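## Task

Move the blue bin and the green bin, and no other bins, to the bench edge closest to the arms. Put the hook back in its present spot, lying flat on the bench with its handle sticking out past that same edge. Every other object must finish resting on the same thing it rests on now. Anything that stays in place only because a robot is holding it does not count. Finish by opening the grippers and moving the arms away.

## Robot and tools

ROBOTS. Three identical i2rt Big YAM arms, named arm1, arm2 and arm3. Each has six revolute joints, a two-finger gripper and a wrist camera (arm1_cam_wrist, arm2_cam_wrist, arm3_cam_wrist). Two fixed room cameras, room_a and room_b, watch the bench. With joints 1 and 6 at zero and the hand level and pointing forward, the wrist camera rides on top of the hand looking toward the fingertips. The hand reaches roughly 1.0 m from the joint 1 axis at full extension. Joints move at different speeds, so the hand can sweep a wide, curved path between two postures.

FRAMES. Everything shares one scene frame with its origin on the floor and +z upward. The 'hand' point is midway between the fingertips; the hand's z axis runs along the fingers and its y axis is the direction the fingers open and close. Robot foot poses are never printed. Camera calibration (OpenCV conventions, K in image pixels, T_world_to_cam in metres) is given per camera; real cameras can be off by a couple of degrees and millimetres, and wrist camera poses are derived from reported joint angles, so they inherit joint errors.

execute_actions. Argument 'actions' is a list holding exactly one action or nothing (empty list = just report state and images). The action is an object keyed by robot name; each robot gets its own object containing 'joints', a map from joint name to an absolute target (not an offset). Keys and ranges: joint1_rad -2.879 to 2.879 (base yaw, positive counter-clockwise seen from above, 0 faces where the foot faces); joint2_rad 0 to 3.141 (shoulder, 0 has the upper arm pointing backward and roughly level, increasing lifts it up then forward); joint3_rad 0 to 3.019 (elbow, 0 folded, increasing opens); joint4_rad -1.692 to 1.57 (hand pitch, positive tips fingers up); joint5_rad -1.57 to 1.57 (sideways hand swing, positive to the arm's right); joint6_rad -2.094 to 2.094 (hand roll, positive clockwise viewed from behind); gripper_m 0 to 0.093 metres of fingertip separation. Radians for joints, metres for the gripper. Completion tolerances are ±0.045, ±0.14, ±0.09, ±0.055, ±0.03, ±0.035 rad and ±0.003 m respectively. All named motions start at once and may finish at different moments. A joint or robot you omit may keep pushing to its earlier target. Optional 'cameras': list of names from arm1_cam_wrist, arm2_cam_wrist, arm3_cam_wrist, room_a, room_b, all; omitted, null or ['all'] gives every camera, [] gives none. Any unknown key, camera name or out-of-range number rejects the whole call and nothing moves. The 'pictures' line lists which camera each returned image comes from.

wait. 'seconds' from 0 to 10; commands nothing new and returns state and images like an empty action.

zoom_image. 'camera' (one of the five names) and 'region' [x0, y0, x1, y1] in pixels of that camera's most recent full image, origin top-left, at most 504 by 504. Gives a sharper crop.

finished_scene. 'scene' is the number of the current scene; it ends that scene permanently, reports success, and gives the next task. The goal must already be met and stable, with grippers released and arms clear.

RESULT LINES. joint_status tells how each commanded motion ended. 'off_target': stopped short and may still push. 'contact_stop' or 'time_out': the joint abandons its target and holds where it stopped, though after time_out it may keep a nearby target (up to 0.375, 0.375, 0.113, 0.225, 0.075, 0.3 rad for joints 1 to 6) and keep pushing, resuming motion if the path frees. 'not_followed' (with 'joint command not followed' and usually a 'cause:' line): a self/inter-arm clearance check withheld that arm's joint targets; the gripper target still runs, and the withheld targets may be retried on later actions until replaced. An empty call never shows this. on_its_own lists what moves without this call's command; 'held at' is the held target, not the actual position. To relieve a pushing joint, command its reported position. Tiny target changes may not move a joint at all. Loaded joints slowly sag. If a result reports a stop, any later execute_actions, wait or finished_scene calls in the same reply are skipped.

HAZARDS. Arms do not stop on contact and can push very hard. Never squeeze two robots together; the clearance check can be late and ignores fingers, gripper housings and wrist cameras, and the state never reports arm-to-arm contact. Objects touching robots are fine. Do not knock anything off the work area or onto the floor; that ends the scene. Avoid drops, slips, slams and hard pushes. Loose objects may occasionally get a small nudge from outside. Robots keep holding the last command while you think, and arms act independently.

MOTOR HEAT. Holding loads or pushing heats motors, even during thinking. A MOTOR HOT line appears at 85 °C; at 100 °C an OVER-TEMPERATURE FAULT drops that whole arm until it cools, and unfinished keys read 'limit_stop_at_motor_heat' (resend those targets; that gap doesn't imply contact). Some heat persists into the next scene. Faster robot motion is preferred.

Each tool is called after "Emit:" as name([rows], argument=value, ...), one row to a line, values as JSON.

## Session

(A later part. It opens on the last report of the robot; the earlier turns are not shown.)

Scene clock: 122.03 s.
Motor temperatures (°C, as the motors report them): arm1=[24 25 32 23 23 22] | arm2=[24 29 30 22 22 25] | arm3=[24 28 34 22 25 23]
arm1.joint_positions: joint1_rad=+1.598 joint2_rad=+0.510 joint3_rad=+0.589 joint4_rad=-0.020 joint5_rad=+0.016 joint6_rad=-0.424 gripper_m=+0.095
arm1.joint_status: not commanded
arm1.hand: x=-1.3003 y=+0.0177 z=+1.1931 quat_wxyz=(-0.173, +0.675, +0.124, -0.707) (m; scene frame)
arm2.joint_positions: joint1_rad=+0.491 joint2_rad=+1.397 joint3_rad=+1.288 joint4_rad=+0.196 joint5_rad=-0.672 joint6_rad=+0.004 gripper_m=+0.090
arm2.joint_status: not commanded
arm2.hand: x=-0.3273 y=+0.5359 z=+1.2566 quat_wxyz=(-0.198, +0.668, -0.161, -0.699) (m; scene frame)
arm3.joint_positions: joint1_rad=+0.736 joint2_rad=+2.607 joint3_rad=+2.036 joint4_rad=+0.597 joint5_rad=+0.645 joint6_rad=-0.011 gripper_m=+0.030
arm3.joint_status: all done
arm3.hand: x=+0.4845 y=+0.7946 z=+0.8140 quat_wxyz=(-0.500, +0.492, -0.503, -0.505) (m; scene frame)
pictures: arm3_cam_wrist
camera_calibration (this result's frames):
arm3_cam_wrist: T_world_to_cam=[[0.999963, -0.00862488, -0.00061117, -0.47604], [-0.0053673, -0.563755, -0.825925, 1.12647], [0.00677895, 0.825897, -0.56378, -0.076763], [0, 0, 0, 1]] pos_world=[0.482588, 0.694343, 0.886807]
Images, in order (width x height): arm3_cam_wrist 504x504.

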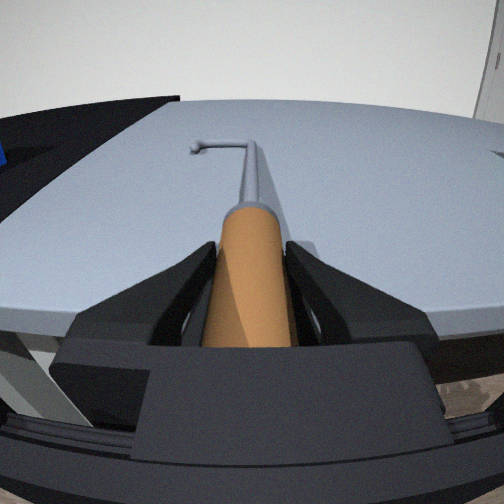

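Emit:
execute_actions([
  {"arm3":{"joints":{"gripper_m":0.09,"joint4_rad":0.58}},"arm2":{"joints":{"joint1_rad":0.2,"joint2_rad":1.6,"joint3_rad":1.5}}},
], cameras=[])

Emit:
execute_actions([
  {"arm3":{"joints":{"joint2_rad":2.35,"joint4_rad":0.35}}},
], cameras=[])

Emit:
execute_actions([
  {"arm3":{"joints":{"joint1_rad":-0.4,"joint2_rad":1.0,"joint3_rad":0.9,"joint4_rad":0,"joint5_rad":0}}},
], cameras=[])

Emit:
execute_actions([
  {"arm2":{"joints":{"joint1_rad":-0.575,"joint2_rad":2.5,"joint3_rad":2.06,"joint4_rad":0.54}}},
], cameras=["arm2_cam_wrist"])

Emit:
execute_actions([
  {"arm2":{"joints":{"joint2_rad":2.625,"joint4_rad":0.64}}},
], cameras=["arm2_cam_wrist"])

Scene clock: 129.23 s.
Motor temperatures (°C, as the motors report them): arm1=[24 25 32 23 23 22] | arm2=[24 29 30 22 22 25] | arm3=[24 28 34 22 25 23]
arm1.joint_positions: joint1_rad=+1.598 joint2_rad=+0.510 joint3_rad=+0.589 joint4_rad=-0.020 joint5_rad=+0.016 joint6_rad=-0.424 gripper_m=+0.095
arm1.joint_status: not commanded
arm1.hand: x=-1.3003 y=+0.0177 z=+1.1931 quat_wxyz=(-0.173, +0.675, +0.124, -0.707) (m; scene frame)
arm2.joint_positions: joint1_rad=+0.193 joint2_rad=+1.620 joint3_rad=+1.448 joint4_rad=+0.196 joint5_rad=-0.668 joint6_rad=+0.004 gripper_m=+0.090
arm2.joint_status: all done
arm2.hand: x=-0.1645 y=+0.6909 z=+1.2089 quat_wxyz=(-0.283, +0.648, -0.278, -0.650) (m; scene frame)
arm3.joint_positions: joint1_rad=+0.736 joint2_rad=+2.607 joint3_rad=+2.038 joint4_rad=+0.586 joint5_rad=+0.645 joint6_rad=-0.011 gripper_m=+0.090
arm3.joint_status: all done
arm3.hand: x=+0.4840 y=+0.7948 z=+0.8128 quat_wxyz=(-0.499, +0.495, -0.503, -0.502) (m; scene frame)
pictures: none
No camera images: the call's "cameras" was empty. Leave "cameras" out to get every camera's image.

Scene clock: 130.53 s.
Motor temperatures (°C, as the motors report them): arm1=[24 25 32 23 23 22] | arm2=[24 29 30 22 22 25] | arm3=[24 28 34 22 25 23]
arm1.joint_positions: joint1_rad=+1.598 joint2_rad=+0.510 joint3_rad=+0.589 joint4_rad=-0.020 joint5_rad=+0.016 joint6_rad=-0.424 gripper_m=+0.095
arm1.joint_status: not commanded
arm1.hand: x=-1.3003 y=+0.0177 z=+1.1931 quat_wxyz=(-0.173, +0.675, +0.124, -0.707) (m; scene frame)
arm2.joint_positions: joint1_rad=+0.193 joint2_rad=+1.620 joint3_rad=+1.448 joint4_rad=+0.196 joint5_rad=-0.668 joint6_rad=+0.004 gripper_m=+0.090
arm2.joint_status: not commanded
arm2.hand: x=-0.1645 y=+0.6909 z=+1.2089 quat_wxyz=(-0.283, +0.648, -0.278, -0.650) (m; scene frame)
arm3.joint_positions: joint1_rad=+0.736 joint2_rad=+2.321 joint3_rad=+2.070 joint4_rad=+0.355 joint5_rad=+0.645 joint6_rad=-0.011 gripper_m=+0.090
arm3.joint_status: all done
arm3.hand: x=+0.4899 y=+0.7928 z=+1.0387 quat_wxyz=(-0.503, +0.464, -0.499, -0.532) (m; scene frame)
pictures: none
No camera images: the call's "cameras" was empty. Leave "cameras" out to get every camera's image.

Scene clock: 132.20 s.
Motor temperatures (°C, as the motors report them): arm1=[24 25 32 23 23 22] | arm2=[24 29 31 22 22 25] | arm3=[24 28 34 22 25 23]
arm1.joint_positions: joint1_rad=+1.598 joint2_rad=+0.510 joint3_rad=+0.589 joint4_rad=-0.020 joint5_rad=+0.016 joint6_rad=-0.424 gripper_m=+0.095
arm1.joint_status: not commanded
arm1.hand: x=-1.3003 y=+0.0177 z=+1.1931 quat_wxyz=(-0.173, +0.675, +0.124, -0.707) (m; scene frame)
arm2.joint_positions: joint1_rad=+0.193 joint2_rad=+1.620 joint3_rad=+1.448 joint4_rad=+0.196 joint5_rad=-0.668 joint6_rad=+0.004 gripper_m=+0.090
arm2.joint_status: not commanded
arm2.hand: x=-0.1645 y=+0.6909 z=+1.2089 quat_wxyz=(-0.283, +0.648, -0.278, -0.650) (m; scene frame)
arm3.joint_positions: joint1_rad=-0.392 joint2_rad=+1.015 joint3_rad=+0.902 joint4_rad=+0.004 joint5_rad=+0.001 joint6_rad=-0.009 gripper_m=+0.090
arm3.joint_status: all done
arm3.hand: x=+1.1888 y=+0.4471 z=+1.1631 quat_wxyz=(-0.568, +0.387, -0.642, -0.340) (m; scene frame)
pictures: none
No camera images: the call's "cameras" was empty. Leave "cameras" out to get every camera's image.

Scene clock: 134.17 s.
Motor temperatures (°C, as the motors report them): arm1=[24 25 32 23 23 22] | arm2=[24 30 31 22 22 25] | arm3=[24 28 34 22 25 23]
arm1.joint_positions: joint1_rad=+1.598 joint2_rad=+0.510 joint3_rad=+0.589 joint4_rad=-0.020 joint5_rad=+0.016 joint6_rad=-0.424 gripper_m=+0.095
arm1.joint_status: not commanded
arm1.hand: x=-1.3003 y=+0.0177 z=+1.1931 quat_wxyz=(-0.173, +0.675, +0.124, -0.707) (m; scene frame)
arm2.joint_positions: joint1_rad=-0.565 joint2_rad=+2.529 joint3_rad=+2.017 joint4_rad=+0.528 joint5_rad=-0.669 joint6_rad=+0.004 gripper_m=+0.090
arm2.joint_status: all done
arm2.hand: x=+0.4870 y=+0.7852 z=+0.8739 quat_wxyz=(-0.503, +0.502, -0.499, -0.497) (m; scene frame)
arm3.joint_positions: joint1_rad=-0.392 joint2_rad=+1.015 joint3_rad=+0.902 joint4_rad=+0.004 joint5_rad=+0.001 joint6_rad=-0.009 gripper_m=+0.090
arm3.joint_status: not commanded
arm3.hand: x=+1.1888 y=+0.4471 z=+1.1631 quat_wxyz=(-0.568, +0.387, -0.642, -0.340) (m; scene frame)
pictures: arm2_cam_wrist
camera_calibration (this result's frames):
arm2_cam_wrist: T_world_to_cam=[[0.999948, -0.00861727, -0.00545785, -0.474246], [-0.00943593, -0.578242, -0.815811, 1.17913], [0.0038741, 0.81582, -0.578293, -0.0116471], [0, 0, 0, 1]] pos_world=[0.485393, 0.687235, 0.95262]
Images, in order (width x height): arm2_cam_wrist 504x504.

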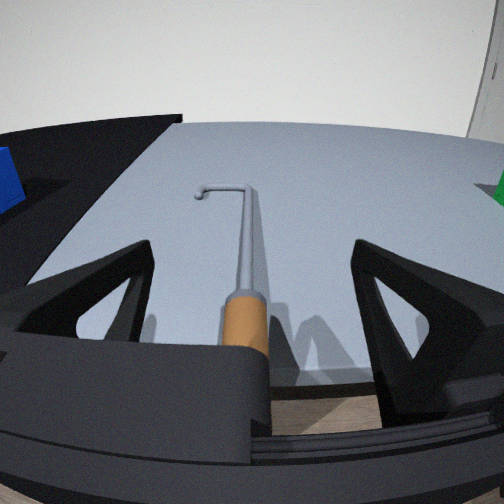

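Scene clock: 135.50 s.
Motor temperatures (°C, as the motors report them): arm1=[24 25 32 23 23 22] | arm2=[24 30 31 22 22 25] | arm3=[24 28 34 22 25 23]
arm1.joint_positions: joint1_rad=+1.598 joint2_rad=+0.510 joint3_rad=+0.589 joint4_rad=-0.020 joint5_rad=+0.016 joint6_rad=-0.424 gripper_m=+0.095
arm1.joint_status: not commanded
arm1.hand: x=-1.3003 y=+0.0177 z=+1.1931 quat_wxyz=(-0.173, +0.675, +0.124, -0.707) (m; scene frame)
arm2.joint_positions: joint1_rad=-0.565 joint2_rad=+2.637 joint3_rad=+2.027 joint4_rad=+0.626 joint5_rad=-0.669 joint6_rad=+0.004 gripper_m=+0.090
arm2.joint_status: all done
arm2.hand: x=+0.4845 y=+0.7807 z=+0.8040 quat_wxyz=(-0.503, +0.502, -0.498, -0.497) (m; scene frame)
arm3.joint_positions: joint1_rad=-0.392 joint2_rad=+1.015 joint3_rad=+0.902 joint4_rad=+0.004 joint5_rad=+0.001 joint6_rad=-0.009 gripper_m=+0.090
arm3.joint_status: not commanded
arm3.hand: x=+1.1888 y=+0.4471 z=+1.1631 quat_wxyz=(-0.568, +0.387, -0.642, -0.340) (m; scene frame)
pictures: arm2_cam_wrist
camera_calibration (this result's frames):
arm2_cam_wrist: T_world_to_cam=[[0.999949, -0.00861112, -0.00522325, -0.472348], [-0.00923978, -0.577998, -0.815986, 1.11927], [0.00400752, 0.815993, -0.578048, -0.0488204], [0, 0, 0, 1]] pos_world=[0.482861, 0.682703, 0.882617]
Images, in order (width x height): arm2_cam_wrist 504x504.

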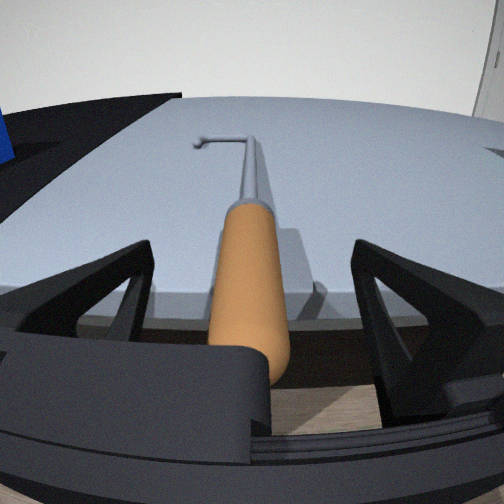

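Emit:
execute_actions([
  {"arm2":{"joints":{"joint1_rad":-0.55,"joint2_rad":2.68,"joint3_rad":2.11,"joint4_rad":0.61}}},
], cameras=[])

Emit:
execute_actions([
  {"arm2":{"joints":{"gripper_m":0}}},
], cameras=["arm2_cam_wrist","room_a"])

Scene clock: 145.27 s.
Motor temperatures (°C, as the motors report them): arm1=[24 25 32 23 23 22] | arm2=[24 31 31 22 22 25] | arm3=[24 27 33 22 25 23]
arm1.joint_positions: joint1_rad=+1.598 joint2_rad=+0.510 joint3_rad=+0.589 joint4_rad=-0.020 joint5_rad=+0.016 joint6_rad=-0.424 gripper_m=+0.095
arm1.joint_status: not commanded
arm1.hand: x=-1.3003 y=+0.0177 z=+1.1931 quat_wxyz=(-0.173, +0.675, +0.124, -0.707) (m; scene frame)
arm2.joint_positions: joint1_rad=-0.563 joint2_rad=+2.666 joint3_rad=+2.064 joint4_rad=+0.614 joint5_rad=-0.669 joint6_rad=+0.004 gripper_m=+0.090
arm2.joint_status: all done
arm2.hand: x=+0.4860 y=+0.7858 z=+0.7952 quat_wxyz=(-0.501, +0.503, -0.499, -0.497) (m; scene frame)
arm3.joint_positions: joint1_rad=-0.392 joint2_rad=+1.015 joint3_rad=+0.902 joint4_rad=+0.004 joint5_rad=+0.001 joint6_rad=-0.009 gripper_m=+0.090
arm3.joint_status: not commanded
arm3.hand: x=+1.1888 y=+0.4471 z=+1.1631 quat_wxyz=(-0.568, +0.387, -0.642, -0.340) (m; scene frame)
pictures: none
No camera images: the call's "cameras" was empty. Leave "cameras" out to get every camera's image.

Scene clock: 145.97 s.
Motor temperatures (°C, as the motors report them): arm1=[24 25 32 23 23 22] | arm2=[24 31 31 22 22 25] | arm3=[24 27 33 22 25 23]
arm1.joint_positions: joint1_rad=+1.598 joint2_rad=+0.510 joint3_rad=+0.589 joint4_rad=-0.020 joint5_rad=+0.016 joint6_rad=-0.424 gripper_m=+0.095
arm1.joint_status: not commanded
arm1.hand: x=-1.3003 y=+0.0177 z=+1.1931 quat_wxyz=(-0.173, +0.675, +0.124, -0.707) (m; scene frame)
arm2.joint_positions: joint1_rad=-0.562 joint2_rad=+2.666 joint3_rad=+2.064 joint4_rad=+0.614 joint5_rad=-0.670 joint6_rad=+0.004 gripper_m=+0.030
arm2.joint_status: gripper_m off_target (ended at +0.030, target +0.000)
arm2.hand: x=+0.4855 y=+0.7860 z=+0.7952 quat_wxyz=(-0.501, +0.503, -0.499, -0.497) (m; scene frame)
arm3.joint_positions: joint1_rad=-0.392 joint2_rad=+1.015 joint3_rad=+0.902 joint4_rad=+0.004 joint5_rad=+0.001 joint6_rad=-0.009 gripper_m=+0.090
arm3.joint_status: not commanded
arm3.hand: x=+1.1888 y=+0.4471 z=+1.1631 quat_wxyz=(-0.568, +0.387, -0.642, -0.340) (m; scene frame)
pictures: arm2_cam_wrist, room_a
camera_calibration (this result's frames):
arm2_cam_wrist: T_world_to_cam=[[0.999964, -0.00485346, -0.00699409, -0.474929], [-0.00851248, -0.580248, -0.814396, 1.11533], [-0.000105664, 0.814426, -0.580268, -0.0532207], [0, 0, 0, 1]] pos_world=[0.484401, 0.688209, 0.87412]
Images, in order (width x height): arm2_cam_wrist 504x504, room_a 896x504.

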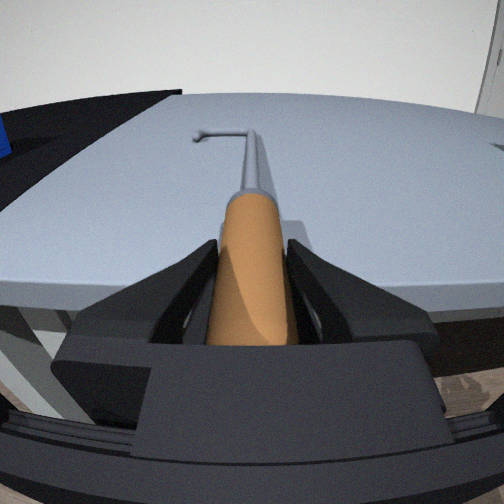

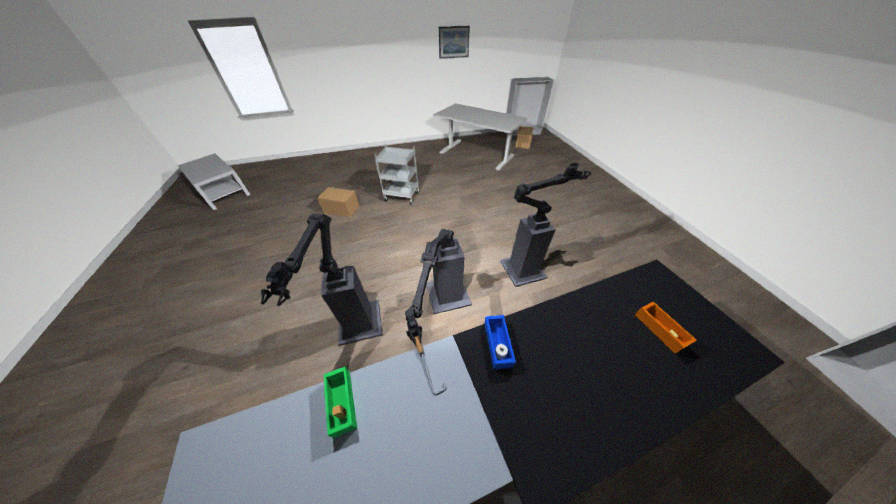

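Emit:
execute_actions([
  {"arm2":{"joints":{"joint2_rad":2.5,"joint4_rad":0.51,"joint6_rad":-1.57}}},
], cameras=[])

Emit:
execute_actions([
  {"arm2":{"joints":{"joint2_rad":2.2,"joint3_rad":1.98,"joint4_rad":0.36}}},
], cameras=["arm2_cam_wrist","room_b"])

Scene clock: 150.33 s.
Motor temperatures (°C, as the motors report them): arm1=[24 25 32 23 23 22] | arm2=[24 31 31 22 22 25] | arm3=[24 26 33 22 25 23]
arm1.joint_positions: joint1_rad=+1.598 joint2_rad=+0.510 joint3_rad=+0.589 joint4_rad=-0.020 joint5_rad=+0.016 joint6_rad=-0.424 gripper_m=+0.095
arm1.joint_status: not commanded
arm1.hand: x=-1.3003 y=+0.0177 z=+1.1931 quat_wxyz=(-0.173, +0.675, +0.124, -0.707) (m; scene frame)
arm2.joint_positions: joint1_rad=-0.558 joint2_rad=+2.564 joint3_rad=+2.069 joint4_rad=+0.488 joint5_rad=-0.671 joint6_rad=-1.553 gripper_m=+0.030
arm2.joint_status: all done
arm2.hand: x=+0.4869 y=+0.7950 z=+0.8628 quat_wxyz=(-0.700, +0.714, -0.004, -0.009) (m; scene frame)
arm3.joint_positions: joint1_rad=-0.392 joint2_rad=+1.015 joint3_rad=+0.902 joint4_rad=+0.004 joint5_rad=+0.001 joint6_rad=-0.009 gripper_m=+0.090
arm3.joint_status: not commanded
arm3.hand: x=+1.1888 y=+0.4471 z=+1.1631 quat_wxyz=(-0.568, +0.387, -0.642, -0.340) (m; scene frame)
pictures: none
No camera images: the call's "cameras" was empty. Leave "cameras" out to get every camera's image.

Scene clock: 151.63 s.
Motor temperatures (°C, as the motors report them): arm1=[24 25 32 23 23 22] | arm2=[24 31 31 22 22 25] | arm3=[24 26 33 22 25 23]
arm1.joint_positions: joint1_rad=+1.598 joint2_rad=+0.510 joint3_rad=+0.589 joint4_rad=-0.020 joint5_rad=+0.016 joint6_rad=-0.424 gripper_m=+0.095
arm1.joint_status: not commanded
arm1.hand: x=-1.3003 y=+0.0177 z=+1.1931 quat_wxyz=(-0.173, +0.675, +0.124, -0.707) (m; scene frame)
arm2.joint_positions: joint1_rad=-0.558 joint2_rad=+2.239 joint3_rad=+1.938 joint4_rad=+0.333 joint5_rad=-0.670 joint6_rad=-1.564 gripper_m=+0.030
arm2.joint_status: all done
arm2.hand: x=+0.4630 y=+0.7677 z=+1.0440 quat_wxyz=(-0.711, +0.703, +0.008, +0.004) (m; scene frame)
arm3.joint_positions: joint1_rad=-0.392 joint2_rad=+1.015 joint3_rad=+0.902 joint4_rad=+0.004 joint5_rad=+0.001 joint6_rad=-0.009 gripper_m=+0.090
arm3.joint_status: not commanded
arm3.hand: x=+1.1888 y=+0.4471 z=+1.1631 quat_wxyz=(-0.568, +0.387, -0.642, -0.340) (m; scene frame)
pictures: arm2_cam_wrist, room_b
camera_calibration (this result's frames):
arm2_cam_wrist: T_world_to_cam=[[-0.00174537, -0.0171436, 0.999852, -1.02872], [0.819859, -0.572504, -0.00838508, 0.0761813], [0.572563, 0.819723, 0.0150546, -0.784742], [0, 0, 0, 1]] pos_world=[0.38506, 0.669249, 1.04102]
Images, in order (width x height): arm2_cam_wrist 504x504, room_b 896x504.

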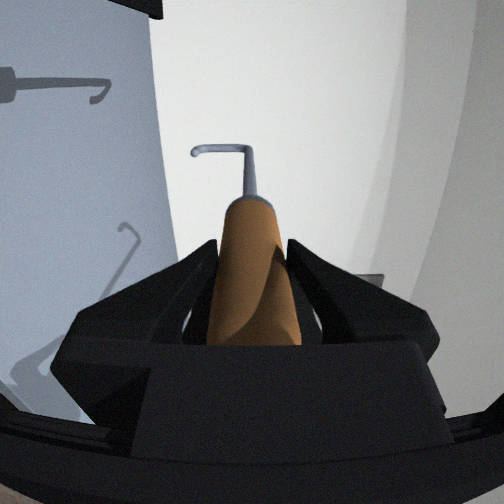

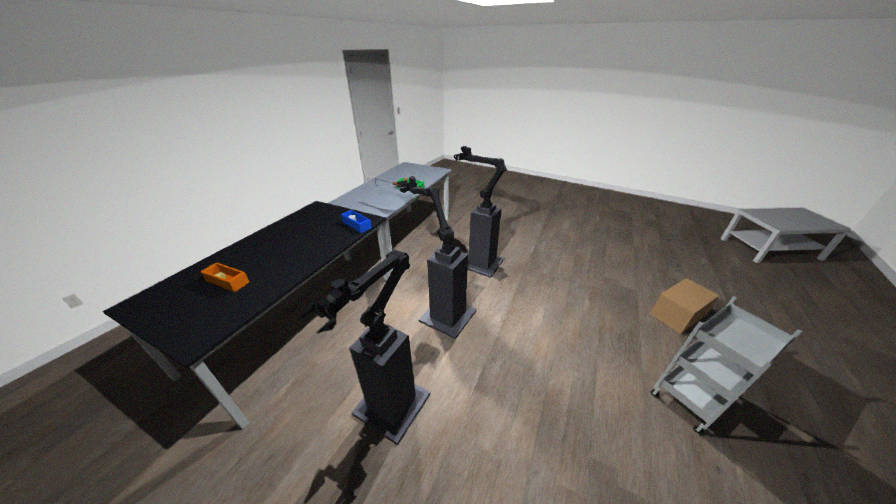

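Emit:
execute_actions([
  {"arm2":{"joints":{"joint1_rad":0.835,"joint5_rad":0.54}}},
], cameras=[])

Emit:
execute_actions([
  {"arm2":{"joints":{"joint2_rad":2.5,"joint3_rad":2.13,"joint4_rad":0.45}}},
], cameras=["arm2_cam_wrist","room_a"])

Scene clock: 156.47 s.
Motor temperatures (°C, as the motors report them): arm1=[24 25 32 23 23 22] | arm2=[24 32 31 22 22 25] | arm3=[24 26 33 22 25 23]
arm1.joint_positions: joint1_rad=+1.598 joint2_rad=+0.510 joint3_rad=+0.589 joint4_rad=-0.020 joint5_rad=+0.016 joint6_rad=-0.424 gripper_m=+0.095
arm1.joint_status: not commanded
arm1.hand: x=-1.3003 y=+0.0177 z=+1.1931 quat_wxyz=(-0.173, +0.675, +0.124, -0.707) (m; scene frame)
arm2.joint_positions: joint1_rad=+0.830 joint2_rad=+2.252 joint3_rad=+1.938 joint4_rad=+0.332 joint5_rad=+0.541 joint6_rad=-1.564 gripper_m=+0.030
arm2.joint_status: all done
arm2.hand: x=-0.5259 y=+0.7384 z=+1.0294 quat_wxyz=(-0.704, +0.704, +0.059, -0.070) (m; scene frame)
arm3.joint_positions: joint1_rad=-0.392 joint2_rad=+1.015 joint3_rad=+0.902 joint4_rad=+0.004 joint5_rad=+0.001 joint6_rad=-0.009 gripper_m=+0.090
arm3.joint_status: not commanded
arm3.hand: x=+1.1888 y=+0.4471 z=+1.1631 quat_wxyz=(-0.568, +0.387, -0.642, -0.340) (m; scene frame)
pictures: none
No camera images: the call's "cameras" was empty. Leave "cameras" out to get every camera's image.

Scene clock: 157.97 s.
Motor temperatures (°C, as the motors report them): arm1=[24 25 32 23 23 22] | arm2=[24 32 31 22 22 25] | arm3=[24 26 33 22 25 23]
arm1.joint_positions: joint1_rad=+1.598 joint2_rad=+0.510 joint3_rad=+0.589 joint4_rad=-0.020 joint5_rad=+0.016 joint6_rad=-0.424 gripper_m=+0.095
arm1.joint_status: not commanded
arm1.hand: x=-1.3003 y=+0.0177 z=+1.1931 quat_wxyz=(-0.173, +0.675, +0.124, -0.707) (m; scene frame)
arm2.joint_positions: joint1_rad=+0.831 joint2_rad=+2.556 joint3_rad=+2.078 joint4_rad=+0.438 joint5_rad=+0.538 joint6_rad=-1.572 gripper_m=+0.030
arm2.joint_status: all done
arm2.hand: x=-0.5513 y=+0.7635 z=+0.8596 quat_wxyz=(-0.687, +0.720, +0.076, -0.056) (m; scene frame)
arm3.joint_positions: joint1_rad=-0.392 joint2_rad=+1.015 joint3_rad=+0.902 joint4_rad=+0.004 joint5_rad=+0.001 joint6_rad=-0.009 gripper_m=+0.090
arm3.joint_status: not commanded
arm3.hand: x=+1.1888 y=+0.4471 z=+1.1631 quat_wxyz=(-0.568, +0.387, -0.642, -0.340) (m; scene frame)
pictures: arm2_cam_wrist, room_a
camera_calibration (this result's frames):
arm2_cam_wrist: T_world_to_cam=[[-0.0162247, 0.0399776, 0.999069, -0.897017], [0.909151, -0.415284, 0.0313819, 0.798884], [0.416151, 0.908813, -0.0296078, -0.313575], [0, 0, 0, 1]] pos_world=[-0.610365, 0.652605, 0.861827]
Images, in order (width x height): arm2_cam_wrist 504x504, room_a 896x504.

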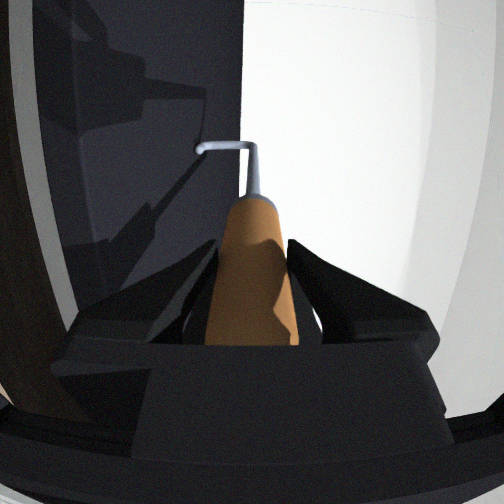

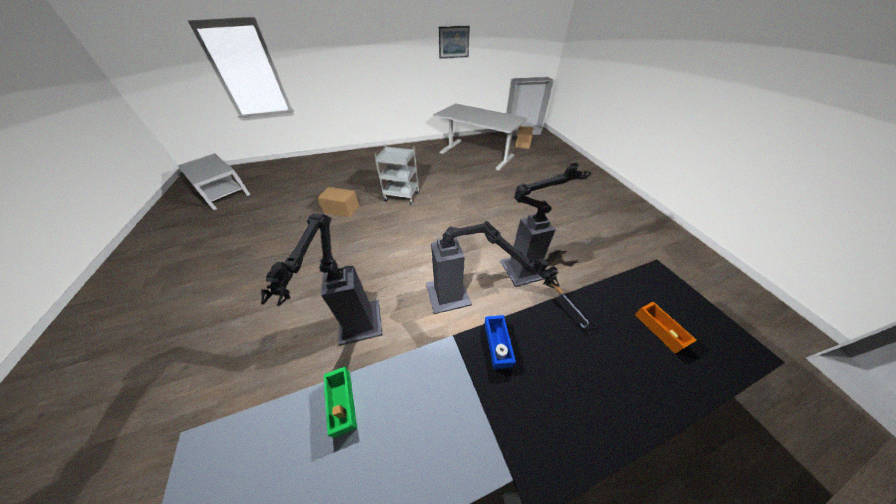

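Emit:
execute_actions([
  {"arm2":{"joints":{"joint6_rad":0,"joint4_rad":0.52}}},
], cameras=[])

Emit:
execute_actions([
  {"arm2":{"joints":{"joint2_rad":2.65,"joint3_rad":2.16,"joint4_rad":0.6}}},
], cameras=["arm2_cam_wrist","room_a"])

Scene clock: 162.13 s.
Motor temperatures (°C, as the motors report them): arm1=[24 25 32 23 23 22] | arm2=[24 32 32 22 22 25] | arm3=[24 26 33 22 25 23]
arm1.joint_positions: joint1_rad=+1.598 joint2_rad=+0.510 joint3_rad=+0.589 joint4_rad=-0.020 joint5_rad=+0.016 joint6_rad=-0.424 gripper_m=+0.095
arm1.joint_status: not commanded
arm1.hand: x=-1.3003 y=+0.0177 z=+1.1931 quat_wxyz=(-0.173, +0.675, +0.124, -0.707) (m; scene frame)
arm2.joint_positions: joint1_rad=+0.831 joint2_rad=+2.556 joint3_rad=+2.078 joint4_rad=+0.477 joint5_rad=+0.538 joint6_rad=-0.009 gripper_m=+0.030
arm2.joint_status: all done
arm2.hand: x=-0.5515 y=+0.7638 z=+0.8681 quat_wxyz=(-0.451, +0.551, -0.452, -0.537) (m; scene frame)
arm3.joint_positions: joint1_rad=-0.392 joint2_rad=+1.015 joint3_rad=+0.902 joint4_rad=+0.004 joint5_rad=+0.001 joint6_rad=-0.009 gripper_m=+0.090
arm3.joint_status: not commanded
arm3.hand: x=+1.1888 y=+0.4471 z=+1.1631 quat_wxyz=(-0.568, +0.387, -0.642, -0.340) (m; scene frame)
pictures: none
No camera images: the call's "cameras" was empty. Leave "cameras" out to get every camera's image.

Scene clock: 163.20 s.
Motor temperatures (°C, as the motors report them): arm1=[24 25 32 23 23 22] | arm2=[24 32 32 22 22 25] | arm3=[24 26 33 22 25 23]
arm1.joint_positions: joint1_rad=+1.598 joint2_rad=+0.510 joint3_rad=+0.589 joint4_rad=-0.020 joint5_rad=+0.016 joint6_rad=-0.424 gripper_m=+0.095
arm1.joint_status: not commanded
arm1.hand: x=-1.3003 y=+0.0177 z=+1.1931 quat_wxyz=(-0.173, +0.675, +0.124, -0.707) (m; scene frame)
arm2.joint_positions: joint1_rad=+0.831 joint2_rad=+2.669 joint3_rad=+2.110 joint4_rad=+0.587 joint5_rad=+0.538 joint6_rad=-0.006 gripper_m=+0.029
arm2.joint_status: all done
arm2.hand: x=-0.5510 y=+0.7625 z=+0.8067 quat_wxyz=(-0.452, +0.541, -0.451, -0.548) (m; scene frame)
arm3.joint_positions: joint1_rad=-0.392 joint2_rad=+1.015 joint3_rad=+0.902 joint4_rad=+0.004 joint5_rad=+0.001 joint6_rad=-0.009 gripper_m=+0.090
arm3.joint_status: not commanded
arm3.hand: x=+1.1888 y=+0.4471 z=+1.1631 quat_wxyz=(-0.568, +0.387, -0.642, -0.340) (m; scene frame)
pictures: arm2_cam_wrist, room_a
camera_calibration (this result's frames):
arm2_cam_wrist: T_world_to_cam=[[0.983521, 0.179558, -0.0210973, 0.423187], [0.0852404, -0.563453, -0.821739, 1.14706], [-0.159437, 0.806399, -0.569474, -0.117912], [0, 0, 0, 1]] pos_world=[-0.532788, 0.665411, 0.884362]
Images, in order (width x height): arm2_cam_wrist 504x504, room_a 896x504.

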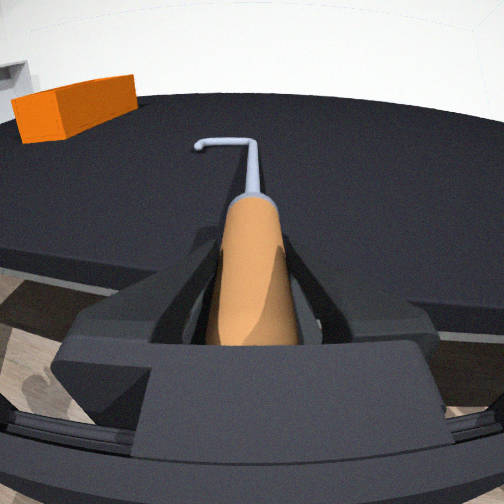

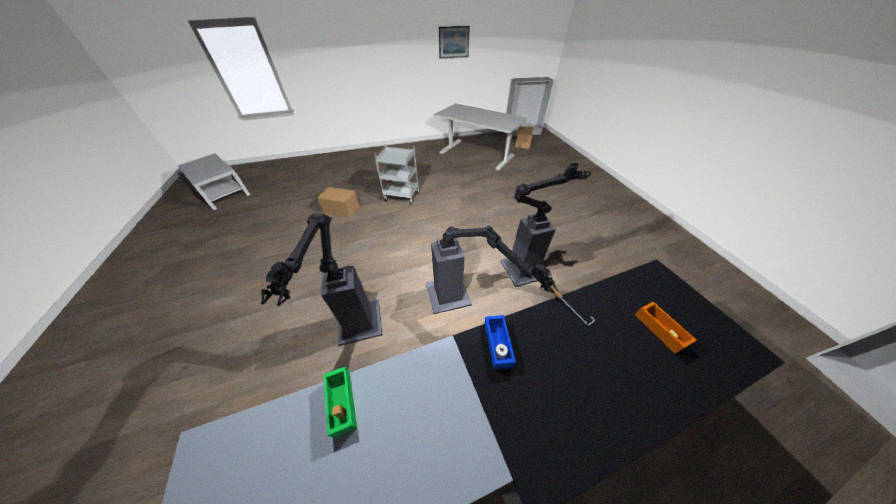

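Emit:
execute_actions([
  {"arm2":{"joints":{"joint4_rad":0.55}}},
], cameras=[])

Emit:
execute_actions([
  {"arm2":{"joints":{"gripper_m":0.09}}},
], cameras=["arm2_cam_wrist"])

Emit:
execute_actions([
  {"arm2":{"joints":{"joint2_rad":2.1,"joint4_rad":0.2}}},
], cameras=["room_a"])

Scene clock: 166.63 s.
Motor temperatures (°C, as the motors report them): arm1=[24 25 32 23 23 22] | arm2=[24 32 32 22 22 25] | arm3=[24 26 33 22 25 23]
arm1.joint_positions: joint1_rad=+1.598 joint2_rad=+0.510 joint3_rad=+0.589 joint4_rad=-0.020 joint5_rad=+0.016 joint6_rad=-0.424 gripper_m=+0.095
arm1.joint_status: not commanded
arm1.hand: x=-1.3003 y=+0.0177 z=+1.1931 quat_wxyz=(-0.173, +0.675, +0.124, -0.707) (m; scene frame)
arm2.joint_positions: joint1_rad=+0.831 joint2_rad=+2.669 joint3_rad=+2.113 joint4_rad=+0.563 joint5_rad=+0.538 joint6_rad=-0.006 gripper_m=+0.029
arm2.joint_status: all done
arm2.hand: x=-0.5514 y=+0.7631 z=+0.8035 quat_wxyz=(-0.451, +0.548, -0.452, -0.541) (m; scene frame)
arm3.joint_positions: joint1_rad=-0.392 joint2_rad=+1.015 joint3_rad=+0.902 joint4_rad=+0.004 joint5_rad=+0.001 joint6_rad=-0.009 gripper_m=+0.090
arm3.joint_status: not commanded
arm3.hand: x=+1.1888 y=+0.4471 z=+1.1631 quat_wxyz=(-0.568, +0.387, -0.642, -0.340) (m; scene frame)
pictures: none
No camera images: the call's "cameras" was empty. Leave "cameras" out to get every camera's image.

Scene clock: 167.33 s.
Motor temperatures (°C, as the motors report them): arm1=[24 25 32 23 23 22] | arm2=[24 32 32 22 22 25] | arm3=[24 26 33 22 25 23]
arm1.joint_positions: joint1_rad=+1.598 joint2_rad=+0.510 joint3_rad=+0.589 joint4_rad=-0.020 joint5_rad=+0.016 joint6_rad=-0.424 gripper_m=+0.095
arm1.joint_status: not commanded
arm1.hand: x=-1.3003 y=+0.0177 z=+1.1931 quat_wxyz=(-0.173, +0.675, +0.124, -0.707) (m; scene frame)
arm2.joint_positions: joint1_rad=+0.831 joint2_rad=+2.669 joint3_rad=+2.113 joint4_rad=+0.555 joint5_rad=+0.538 joint6_rad=-0.006 gripper_m=+0.090
arm2.joint_status: all done
arm2.hand: x=-0.5514 y=+0.7631 z=+0.8017 quat_wxyz=(-0.450, +0.550, -0.452, -0.538) (m; scene frame)
arm3.joint_positions: joint1_rad=-0.392 joint2_rad=+1.015 joint3_rad=+0.902 joint4_rad=+0.004 joint5_rad=+0.001 joint6_rad=-0.009 gripper_m=+0.090
arm3.joint_status: not commanded
arm3.hand: x=+1.1888 y=+0.4471 z=+1.1631 quat_wxyz=(-0.568, +0.387, -0.642, -0.340) (m; scene frame)
pictures: arm2_cam_wrist
camera_calibration (this result's frames):
arm2_cam_wrist: T_world_to_cam=[[0.983818, 0.179053, -0.00647747, 0.412273], [0.100366, -0.580697, -0.807909, 1.1537], [-0.14842, 0.794186, -0.589271, -0.0900518], [0, 0, 0, 1]] pos_world=[-0.53476, 0.667652, 0.881694]
Images, in order (width x height): arm2_cam_wrist 504x504.

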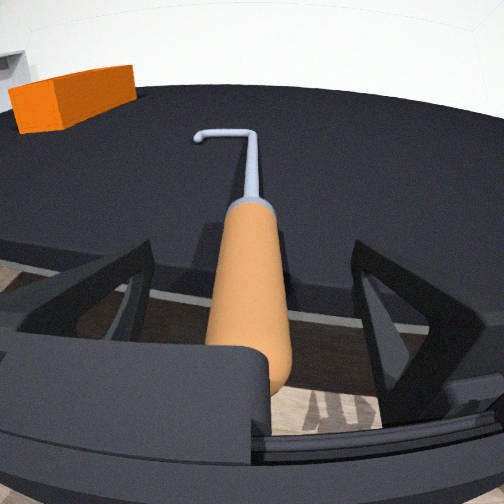

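Scene clock: 169.27 s.
Motor temperatures (°C, as the motors report them): arm1=[24 25 32 23 23 22] | arm2=[24 32 32 22 22 25] | arm3=[24 26 33 22 25 23]
arm1.joint_positions: joint1_rad=+1.598 joint2_rad=+0.510 joint3_rad=+0.589 joint4_rad=-0.020 joint5_rad=+0.016 joint6_rad=-0.424 gripper_m=+0.095
arm1.joint_status: not commanded
arm1.hand: x=-1.3003 y=+0.0177 z=+1.1931 quat_wxyz=(-0.173, +0.675, +0.124, -0.707) (m; scene frame)
arm2.joint_positions: joint1_rad=+0.831 joint2_rad=+2.120 joint3_rad=+2.137 joint4_rad=+0.199 joint5_rad=+0.538 joint6_rad=-0.006 gripper_m=+0.090
arm2.joint_status: all done
arm2.hand: x=-0.5134 y=+0.7240 z=+1.2337 quat_wxyz=(-0.460, +0.472, -0.439, -0.611) (m; scene frame)
arm3.joint_positions: joint1_rad=-0.392 joint2_rad=+1.015 joint3_rad=+0.902 joint4_rad=+0.004 joint5_rad=+0.001 joint6_rad=-0.009 gripper_m=+0.090
arm3.joint_status: not commanded
arm3.hand: x=+1.1888 y=+0.4471 z=+1.1631 quat_wxyz=(-0.568, +0.387, -0.642, -0.340) (m; scene frame)
pictures: room_a
Images, in order (width x height): room_a 896x504.

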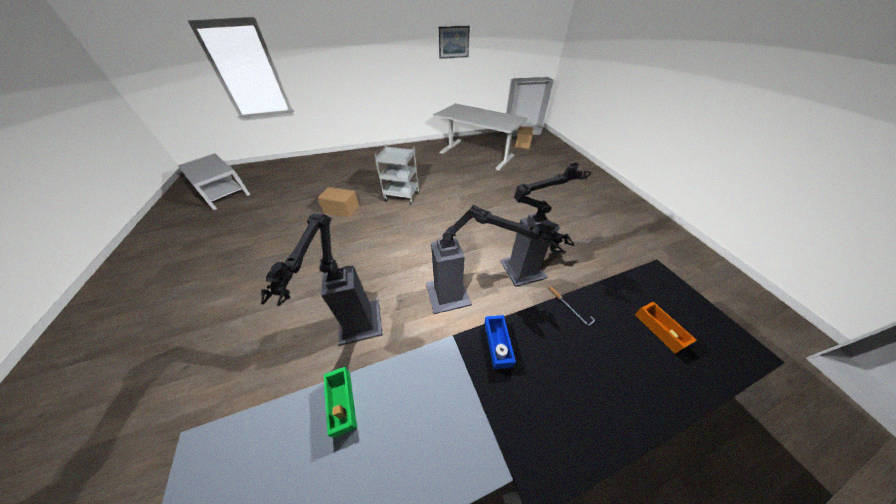

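Emit:
finished_scene(scene=2)

The scene is finished: the task was done.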